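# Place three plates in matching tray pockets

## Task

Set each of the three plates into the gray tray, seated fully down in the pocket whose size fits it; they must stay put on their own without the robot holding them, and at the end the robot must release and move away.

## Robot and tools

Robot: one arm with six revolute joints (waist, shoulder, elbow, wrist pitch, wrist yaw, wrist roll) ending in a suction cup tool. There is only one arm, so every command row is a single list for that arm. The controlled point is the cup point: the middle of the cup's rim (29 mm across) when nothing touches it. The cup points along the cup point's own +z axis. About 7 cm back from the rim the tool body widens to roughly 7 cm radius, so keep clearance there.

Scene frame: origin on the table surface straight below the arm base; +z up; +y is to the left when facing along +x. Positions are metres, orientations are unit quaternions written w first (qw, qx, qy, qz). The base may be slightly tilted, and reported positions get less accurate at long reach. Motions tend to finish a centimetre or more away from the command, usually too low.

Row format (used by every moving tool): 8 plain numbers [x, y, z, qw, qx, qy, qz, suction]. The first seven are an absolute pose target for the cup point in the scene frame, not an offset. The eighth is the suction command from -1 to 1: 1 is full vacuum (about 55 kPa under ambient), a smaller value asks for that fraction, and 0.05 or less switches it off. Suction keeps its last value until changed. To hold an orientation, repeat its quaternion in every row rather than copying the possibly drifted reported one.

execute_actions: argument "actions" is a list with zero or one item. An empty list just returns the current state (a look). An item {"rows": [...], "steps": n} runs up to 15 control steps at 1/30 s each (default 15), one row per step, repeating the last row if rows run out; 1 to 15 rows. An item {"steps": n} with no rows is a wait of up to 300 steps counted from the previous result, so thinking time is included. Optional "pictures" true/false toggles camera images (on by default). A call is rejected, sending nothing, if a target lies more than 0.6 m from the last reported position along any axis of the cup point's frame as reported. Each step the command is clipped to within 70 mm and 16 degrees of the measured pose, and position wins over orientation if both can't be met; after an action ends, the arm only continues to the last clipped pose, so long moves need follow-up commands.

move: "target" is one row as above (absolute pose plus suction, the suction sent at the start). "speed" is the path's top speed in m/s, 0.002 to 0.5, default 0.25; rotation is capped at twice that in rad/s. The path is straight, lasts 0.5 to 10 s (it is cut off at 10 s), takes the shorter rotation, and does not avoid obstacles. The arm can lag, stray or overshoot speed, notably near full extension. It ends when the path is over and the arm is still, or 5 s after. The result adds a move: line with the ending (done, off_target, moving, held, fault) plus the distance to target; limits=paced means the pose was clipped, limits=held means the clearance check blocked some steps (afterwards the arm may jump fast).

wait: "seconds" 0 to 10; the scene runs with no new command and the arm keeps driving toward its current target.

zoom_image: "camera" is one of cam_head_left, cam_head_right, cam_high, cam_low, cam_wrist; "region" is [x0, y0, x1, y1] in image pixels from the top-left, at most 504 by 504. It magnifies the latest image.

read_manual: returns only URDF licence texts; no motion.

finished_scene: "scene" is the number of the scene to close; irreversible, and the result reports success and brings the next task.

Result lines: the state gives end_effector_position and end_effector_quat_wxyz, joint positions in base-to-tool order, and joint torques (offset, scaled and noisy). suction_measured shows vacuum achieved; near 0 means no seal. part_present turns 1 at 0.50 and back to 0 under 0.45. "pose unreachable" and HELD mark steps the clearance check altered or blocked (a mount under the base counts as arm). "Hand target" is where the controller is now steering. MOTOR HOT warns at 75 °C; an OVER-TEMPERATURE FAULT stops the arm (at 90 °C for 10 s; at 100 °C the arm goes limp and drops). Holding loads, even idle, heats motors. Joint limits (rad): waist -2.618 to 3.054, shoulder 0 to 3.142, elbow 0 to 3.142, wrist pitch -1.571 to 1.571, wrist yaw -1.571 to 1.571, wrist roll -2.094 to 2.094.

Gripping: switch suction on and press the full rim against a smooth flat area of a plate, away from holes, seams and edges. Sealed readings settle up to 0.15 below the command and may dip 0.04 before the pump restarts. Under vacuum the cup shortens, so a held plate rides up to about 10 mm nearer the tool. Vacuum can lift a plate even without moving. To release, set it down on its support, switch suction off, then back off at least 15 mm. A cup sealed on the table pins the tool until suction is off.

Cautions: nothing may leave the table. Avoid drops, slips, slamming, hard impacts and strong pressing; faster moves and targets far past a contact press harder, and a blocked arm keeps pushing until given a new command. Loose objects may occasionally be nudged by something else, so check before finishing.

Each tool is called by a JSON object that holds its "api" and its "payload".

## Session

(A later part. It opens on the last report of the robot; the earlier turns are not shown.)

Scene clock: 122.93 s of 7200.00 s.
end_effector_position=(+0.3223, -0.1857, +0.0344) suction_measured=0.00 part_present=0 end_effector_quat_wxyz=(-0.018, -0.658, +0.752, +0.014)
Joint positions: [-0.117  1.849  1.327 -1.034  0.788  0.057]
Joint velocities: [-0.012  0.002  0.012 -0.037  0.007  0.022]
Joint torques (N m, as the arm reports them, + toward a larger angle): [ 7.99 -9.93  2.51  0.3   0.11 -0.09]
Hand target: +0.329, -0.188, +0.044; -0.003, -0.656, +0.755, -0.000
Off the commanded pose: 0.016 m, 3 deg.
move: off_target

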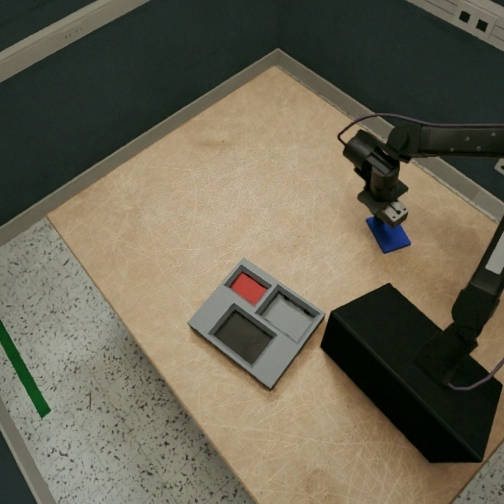

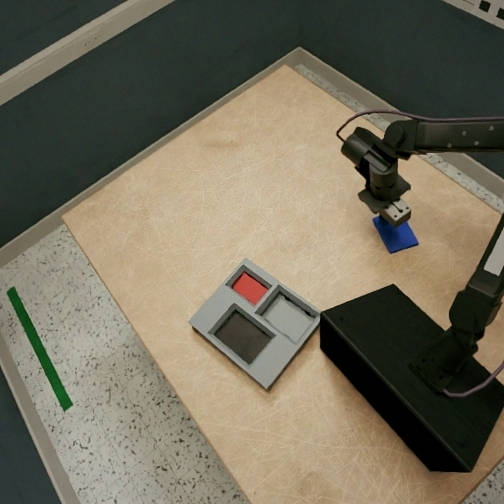

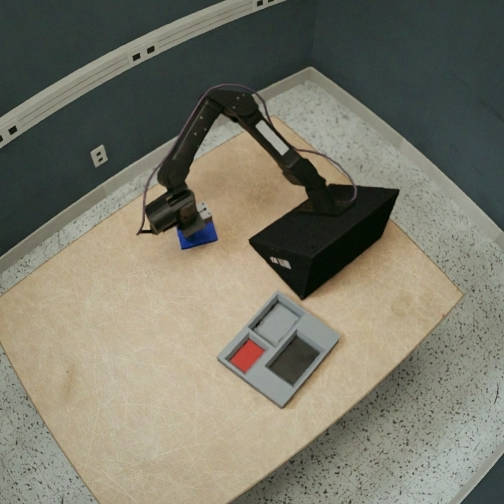

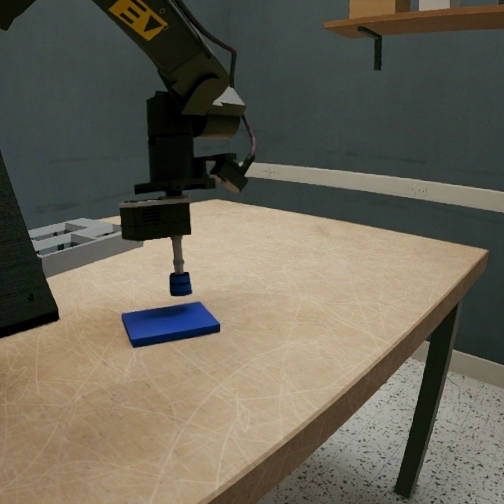

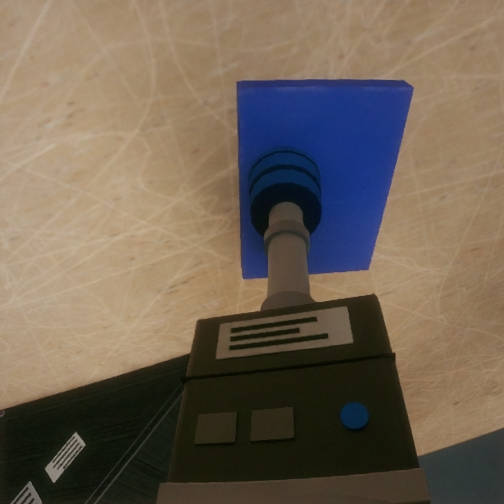

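{"api": "move", "payload": {"target": [0.314,-0.198,0.03,0,0.656,-0.755,0,0], "speed": 0.05}}

{"api": "move", "payload": {"target": [0.313,-0.198,0.008,0,0.656,-0.755,0,1], "speed": 0.03}}

{"api": "move", "payload": {"target": [0.33,-0.15,0.1,0,0.707,-0.707,0,1], "speed": 0.12}}

{"api": "move", "payload": {"target": [0.305,0.148,0.075,0,0.845,-0.535,0,1], "speed": 0.2}}

Scene clock: 126.83 s of 7200.00 s.
end_effector_position=(+0.3097, -0.1964, +0.0236) suction_measured=0.00 part_present=0 end_effector_quat_wxyz=(-0.013, -0.660, +0.751, +0.010)
Joint positions: [-0.168  1.781  1.239 -0.945  0.786 -0.032]
Joint velocities: [-0.007 -0.012 -0.046  0.037 -0.007 -0.066]
Joint torques (N m, as the arm reports them, + toward a larger angle): [ 6.57 -9.17  2.33  0.34 -0.05 -0.13]
Hand target: +0.314, -0.198, +0.030; -0.001, -0.656, +0.755, +0.000
Off the commanded pose: 0.008 m, 2 deg.
move: done

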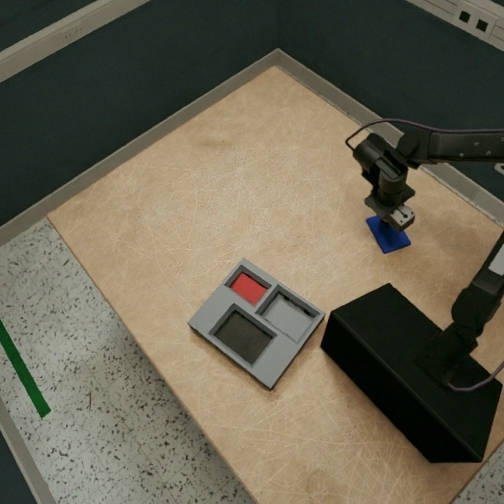

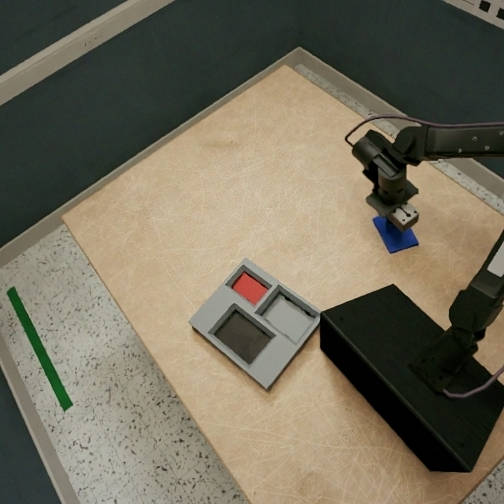

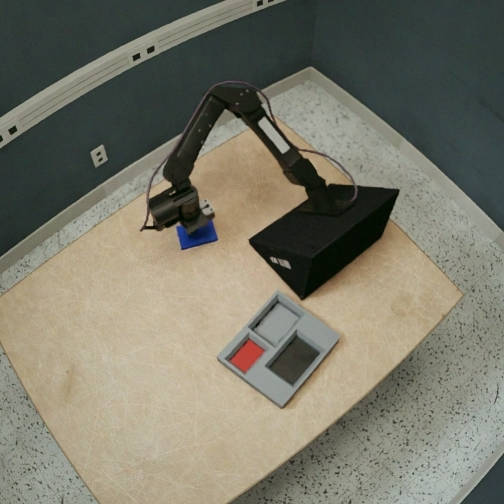

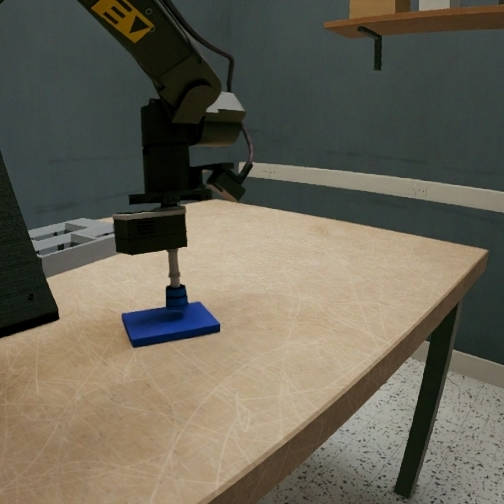

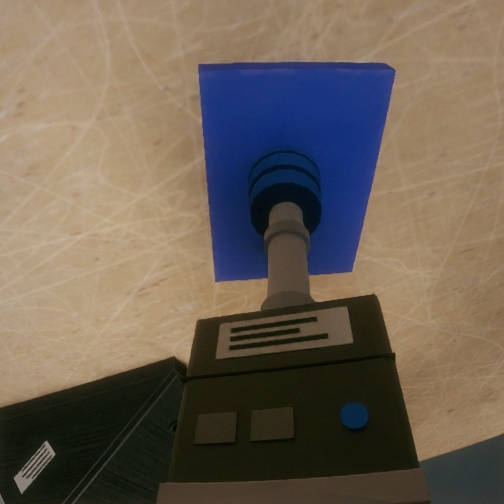

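Scene clock: 127.80 s of 7200.00 s.
end_effector_position=(+0.3079, -0.1992, +0.0038) suction_measured=0.71 part_present=1 end_effector_quat_wxyz=(-0.012, -0.658, +0.753, +0.008)
Joint positions: [-0.218  1.781  1.186 -0.836  0.78  -0.101]
Joint velocities: [ 0.012 -0.007 -0.007  0.007 -0.051 -0.022]
Joint torques (N m, as the arm reports them, + toward a larger angle): [ 6.57 -8.49  2.09  0.48  0.05 -0.12]
Hand target: +0.313, -0.198, +0.008; -0.001, -0.656, +0.755, +0.000
Off the commanded pose: 0.007 m, 2 deg.
move: done

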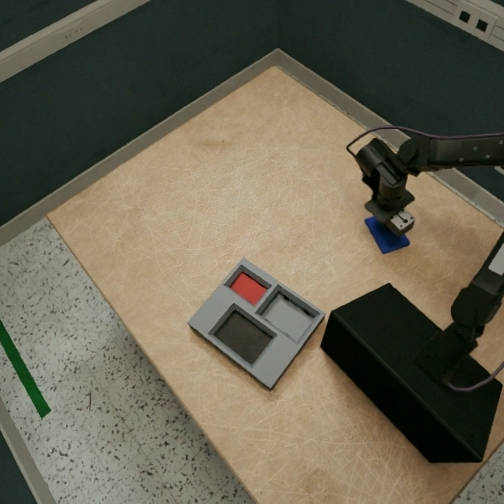

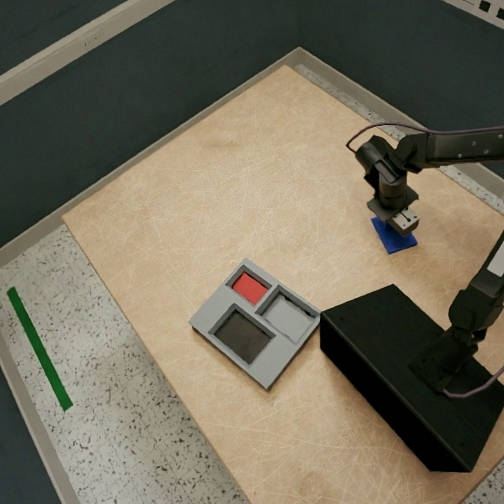

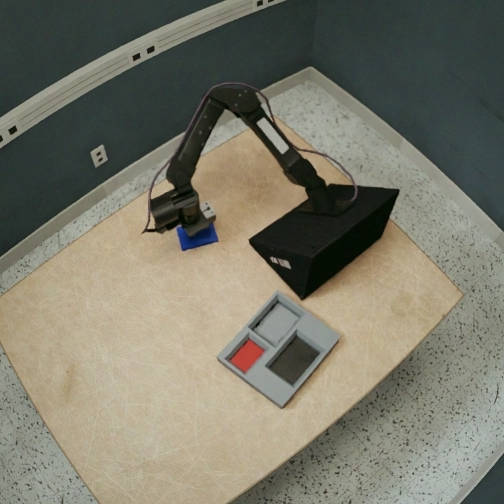

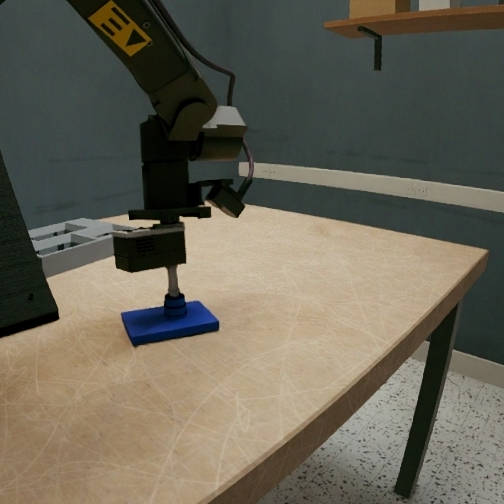

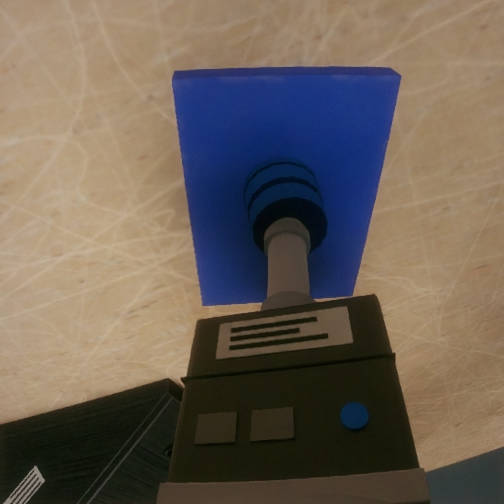

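Scene clock: 129.37 s of 7200.00 s.
end_effector_position=(+0.3244, -0.1539, +0.0924) suction_measured=0.99 part_present=1 end_effector_quat_wxyz=(+0.005, +0.705, -0.710, -0.005)
Joint positions: [ 0.073  1.853  1.408 -1.255  0.777  0.168]
Joint velocities: [ 0.007  0.002 -0.007  0.037  0.007 -0.007]
Joint torques (N m, as the arm reports them, + toward a larger angle): [ 8.21 -4.82  5.37  0.12  0.03  0.05]
Hand target: +0.331, -0.150, +0.100; -0.002, +0.707, -0.707, +0.000
Off the commanded pose: 0.010 m, 1 deg.
move: done

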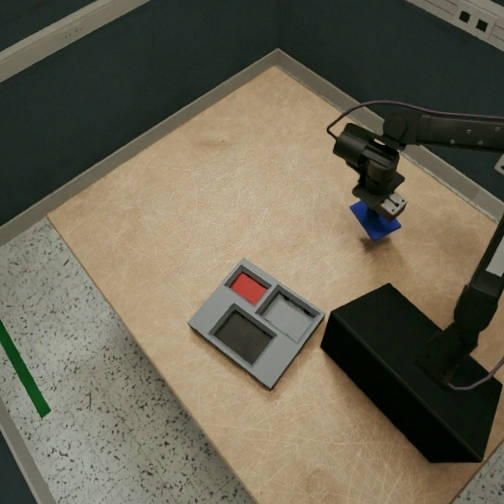

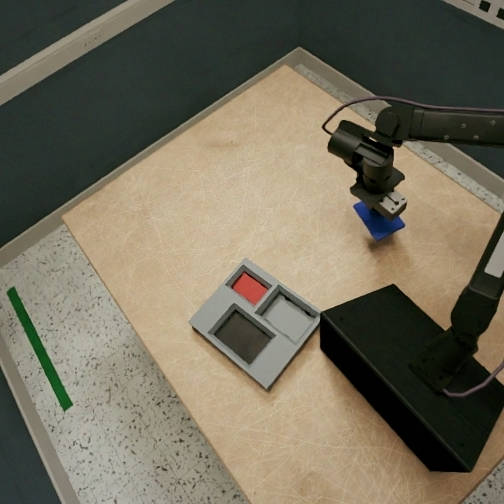

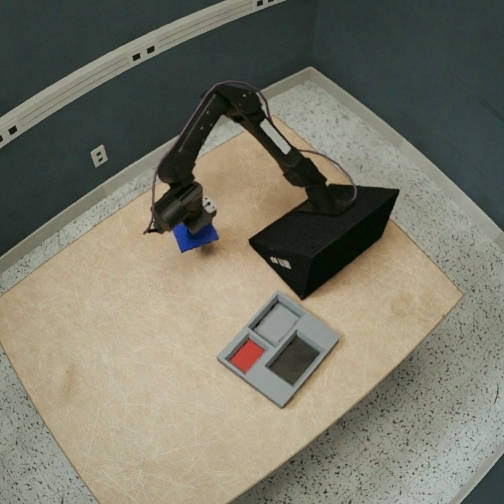

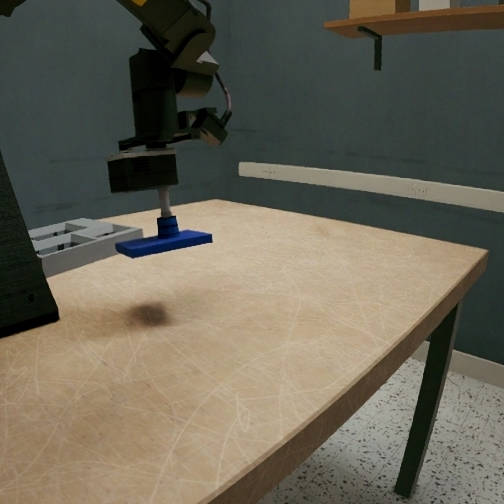

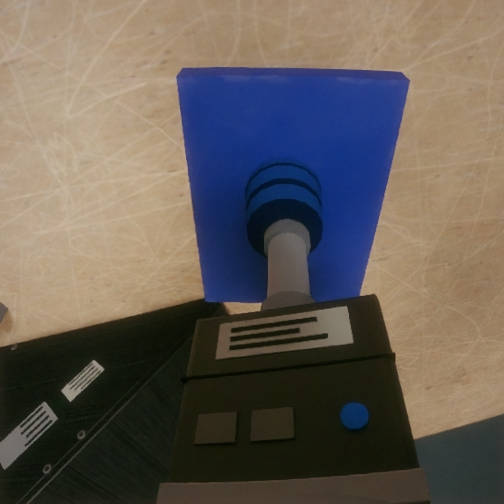

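Scene clock: 131.40 s of 7200.00 s.
end_effector_position=(+0.3053, +0.1451, +0.0663) suction_measured=1.00 part_present=1 end_effector_quat_wxyz=(+0.008, +0.846, -0.533, -0.007)
Joint positions: [ 0.603  2.589  1.567 -1.112  0.592  0.37 ]
Joint velocities: [-0.007  0.002 -0.012  0.037 -0.007 -0.022]
Joint torques (N m, as the arm reports them, + toward a larger angle): [ 8.51 -9.45  5.91  0.21  0.09 -0.01]
Hand target: +0.311, +0.151, +0.076; -0.003, +0.845, -0.535, -0.000
Off the commanded pose: 0.009 m, 1 deg.
move: done

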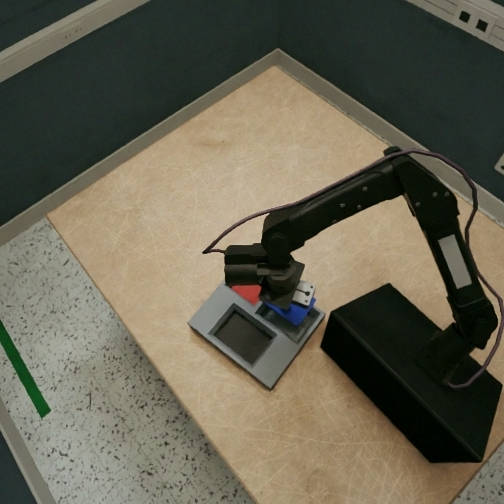

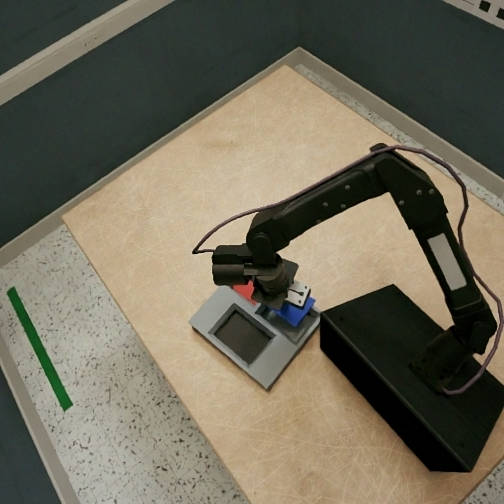

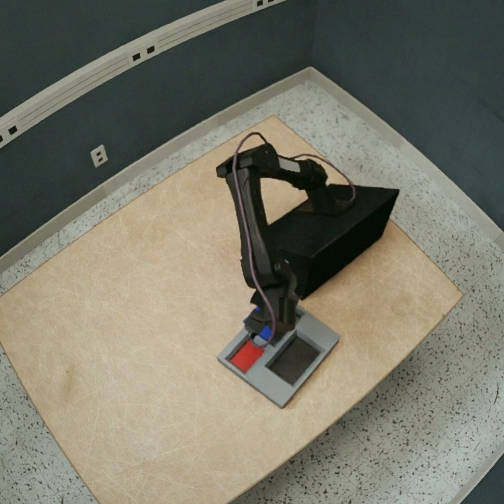

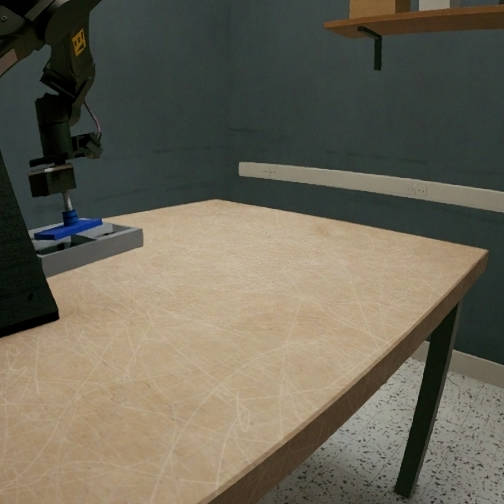

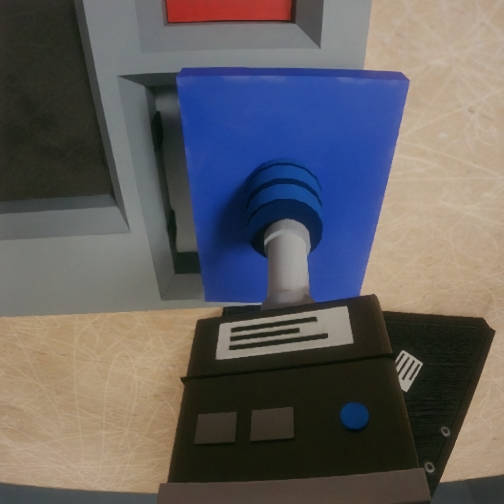

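{"api": "move", "payload": {"target": [0.291,0.165,0.062,0,0.851,-0.525,0,1], "speed": 0.05}}

Scene clock: 133.63 s of 7200.00 s.
end_effector_position=(+0.2930, +0.1585, +0.0590) suction_measured=0.99 part_present=1 end_effector_quat_wxyz=(+0.007, +0.849, -0.528, -0.007)
Joint positions: [ 0.631  2.611  1.534 -1.068  0.576  0.385]
Joint velocities: [ 0.002  0.007  0.007 -0.081  0.051  0.051]
Joint torques (N m, as the arm reports them, + toward a larger angle): [ 8.77 -8.92  3.48  0.32  0.05  0.03]
Hand target: +0.291, +0.166, +0.062; -0.000, +0.851, -0.525, -0.000
Off the commanded pose: 0.007 m, 1 deg.
move: done

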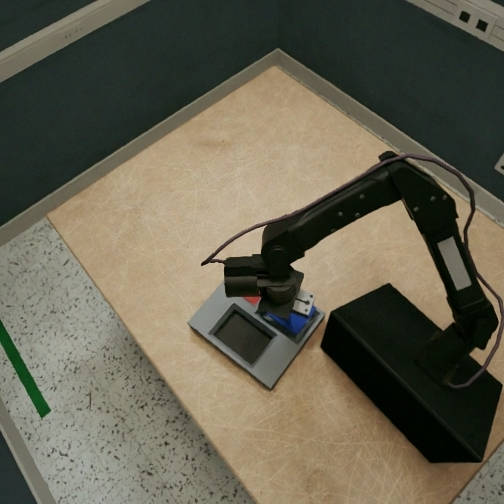

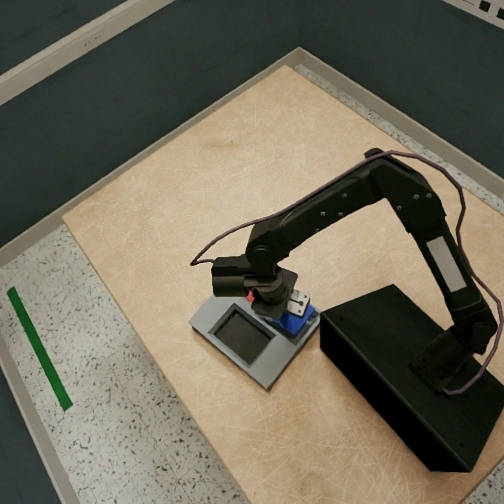

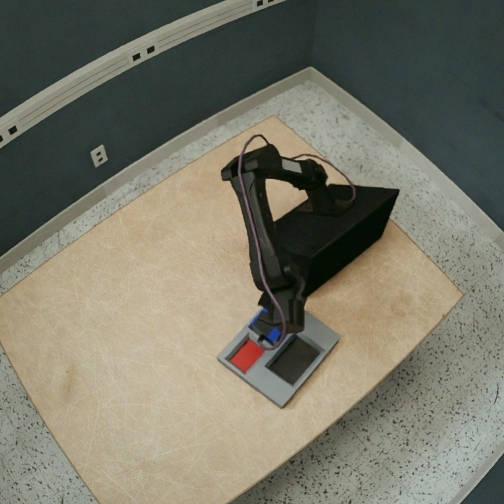

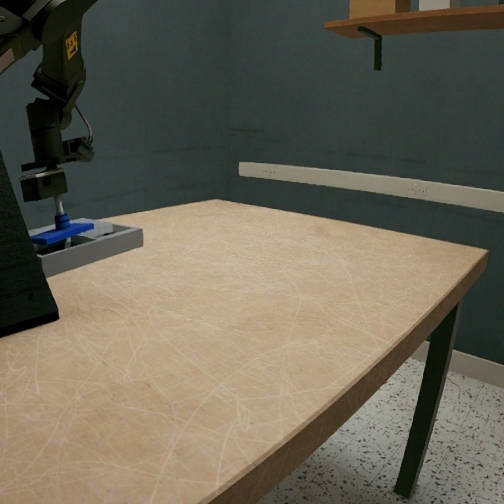

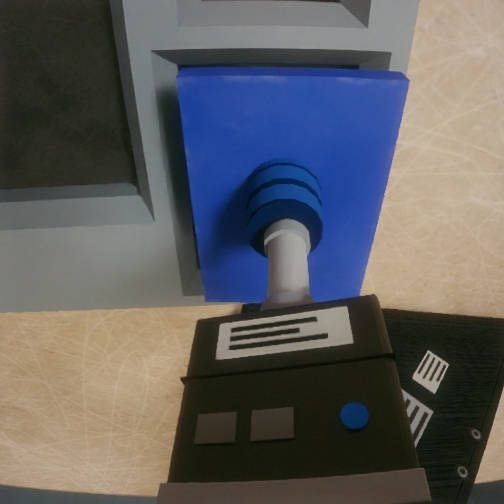

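{"api": "move", "payload": {"target": [0.29,0.171,0.047,0,0.851,-0.525,0,1], "speed": 0.03}}

Scene clock: 135.57 s of 7200.00 s.
end_effector_position=(+0.2901, +0.1656, +0.0439) suction_measured=0.98 part_present=1 end_effector_quat_wxyz=(+0.007, +0.847, -0.532, -0.010)
Joint positions: [ 0.622  2.642  1.515 -1.015  0.576  0.385]
Joint velocities: [ 0.002 -0.002 -0.002  0.007  0.007 -0.095]
Joint torques (N m, as the arm reports them, + toward a larger angle): [ 8.33 -9.35  3.56  0.35  0.13 -0.11]
Hand target: +0.290, +0.171, +0.047; +0.000, +0.851, -0.525, -0.000
Off the commanded pose: 0.006 m, 2 deg.
move: done

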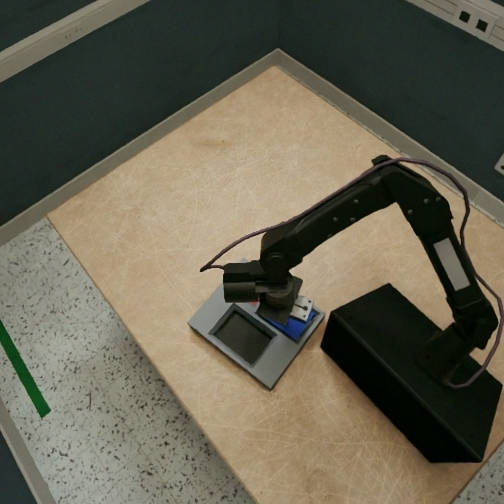

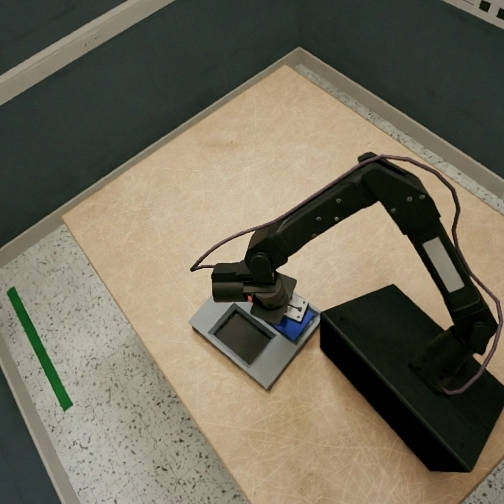

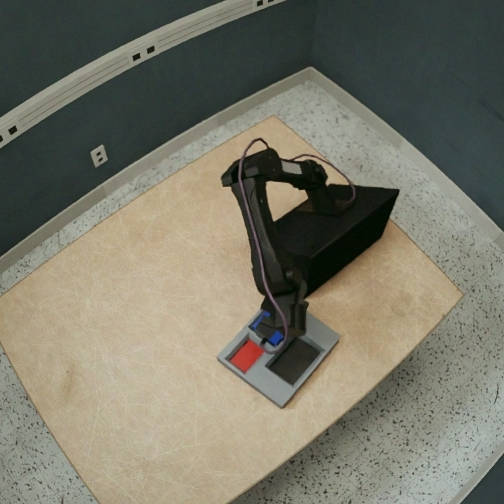

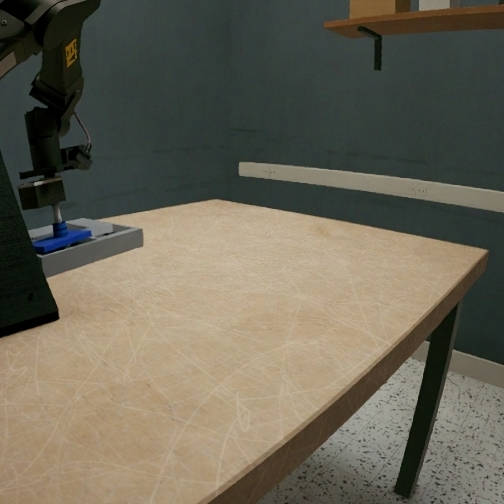

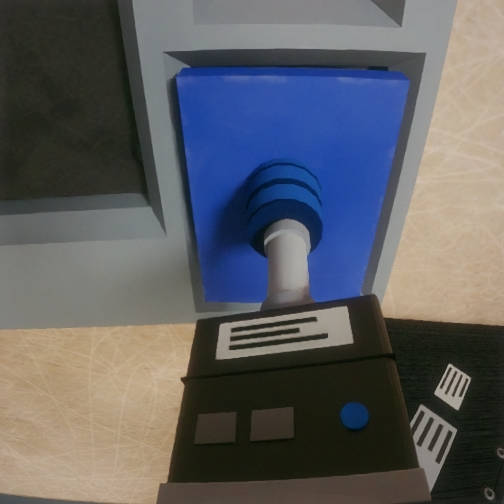

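{"api": "move", "payload": {"target": [0.292,0.168,0.026,0,0.853,-0.522,0,1], "speed": 0.025}}

{"api": "move", "payload": {"target": [0.291,0.166,-0.012,0,0.852,-0.524,0,1], "speed": 0.025}}

Scene clock: 138.10 s of 7200.00 s.
end_effector_position=(+0.2899, +0.1633, +0.0297) suction_measured=0.99 part_present=1 end_effector_quat_wxyz=(+0.005, +0.850, -0.526, -0.012)
Joint positions: [ 0.595  2.642  1.471 -0.952  0.586  0.341]
Joint velocities: [ 0.017 -0.002  0.017  0.022  0.022 -0.051]
Joint torques (N m, as the arm reports them, + toward a larger angle): [ 7.52 -8.21  3.25  0.55  0.17 -0.07]
Hand target: +0.292, +0.168, +0.026; +0.001, +0.853, -0.522, -0.000
Off the commanded pose: 0.006 m, 2 deg.
move: done

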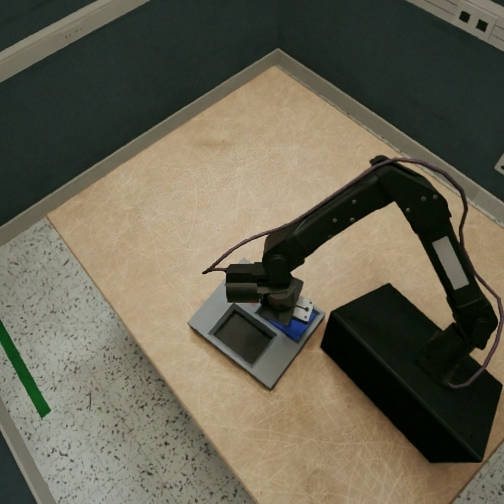

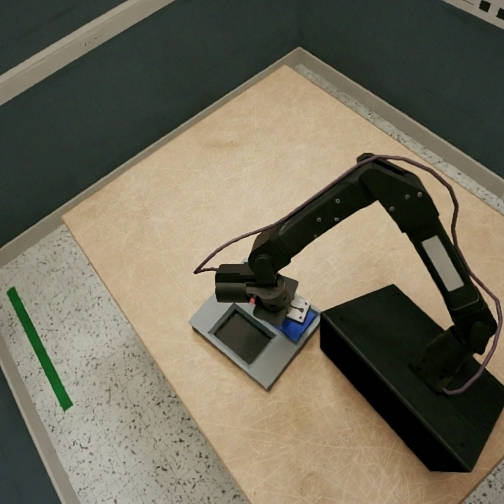

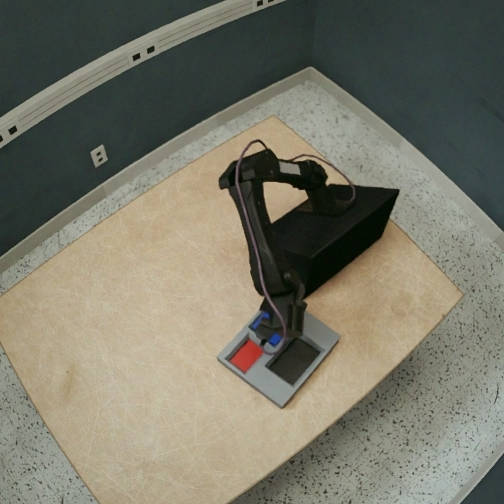

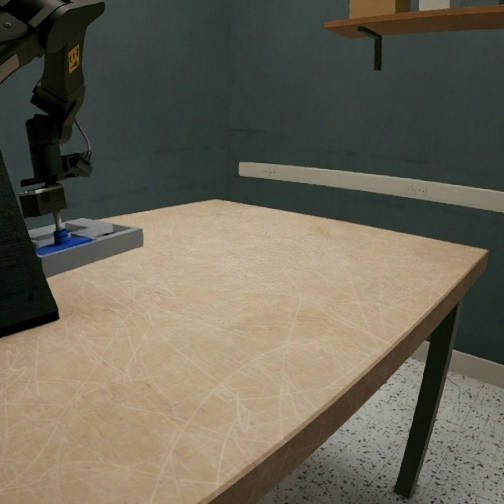

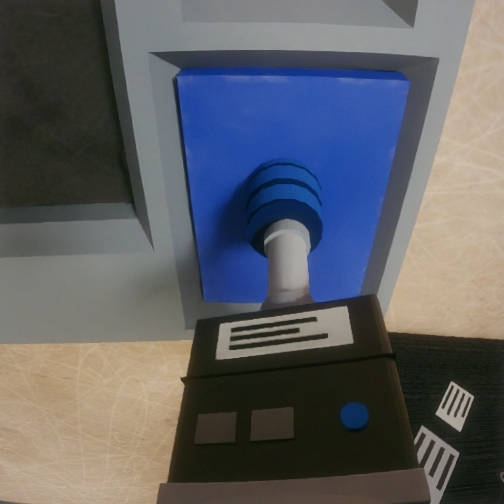

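Scene clock: 140.00 s of 7200.00 s.
end_effector_position=(+0.2913, +0.1644, +0.0104) suction_measured=0.99 part_present=1 end_effector_quat_wxyz=(-0.004, +0.853, -0.522, -0.009)
Joint positions: [ 0.563  2.648  1.413 -0.846  0.602  0.286]
Joint velocities: [-0.007 -0.012 -0.002 -0.007 -0.022  0.022]
Joint torques (N m, as the arm reports them, + toward a larger angle): [ 5.09 -5.5   1.64  0.96  0.35 -0.13]
Hand target: +0.290, +0.165, -0.011; +0.002, +0.852, -0.524, -0.001
Off the commanded pose: 0.022 m, 1 deg.
move: off_target

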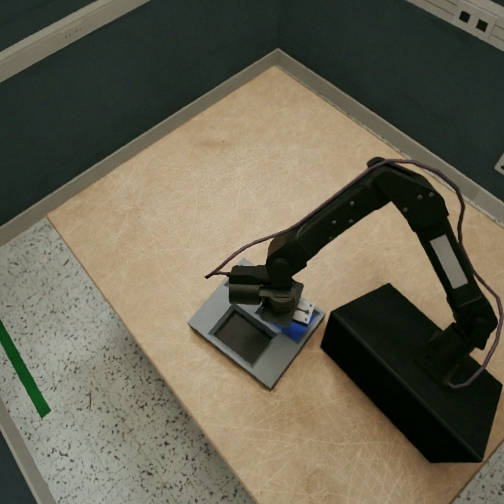

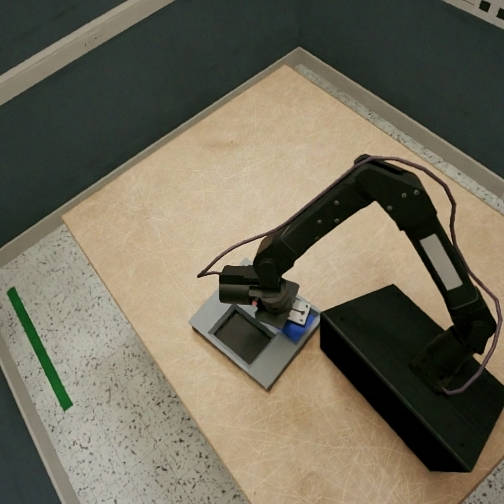

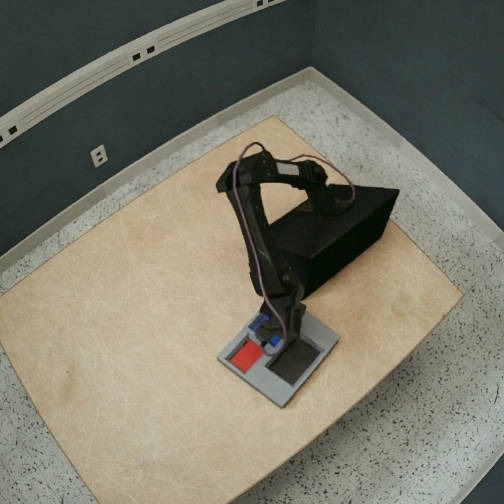

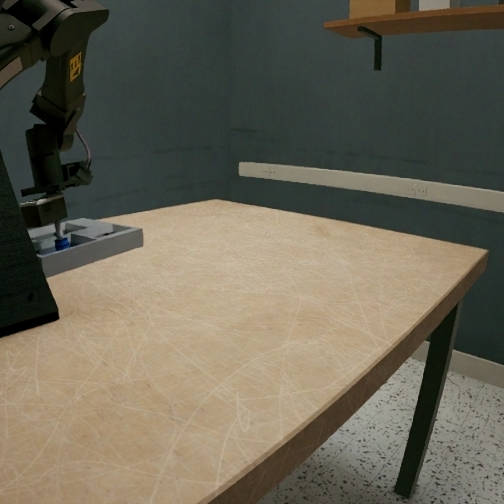

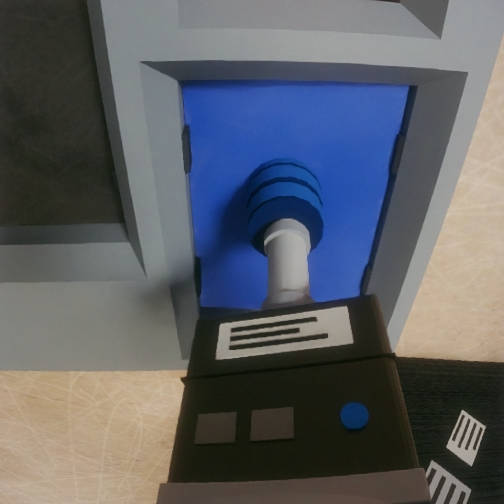

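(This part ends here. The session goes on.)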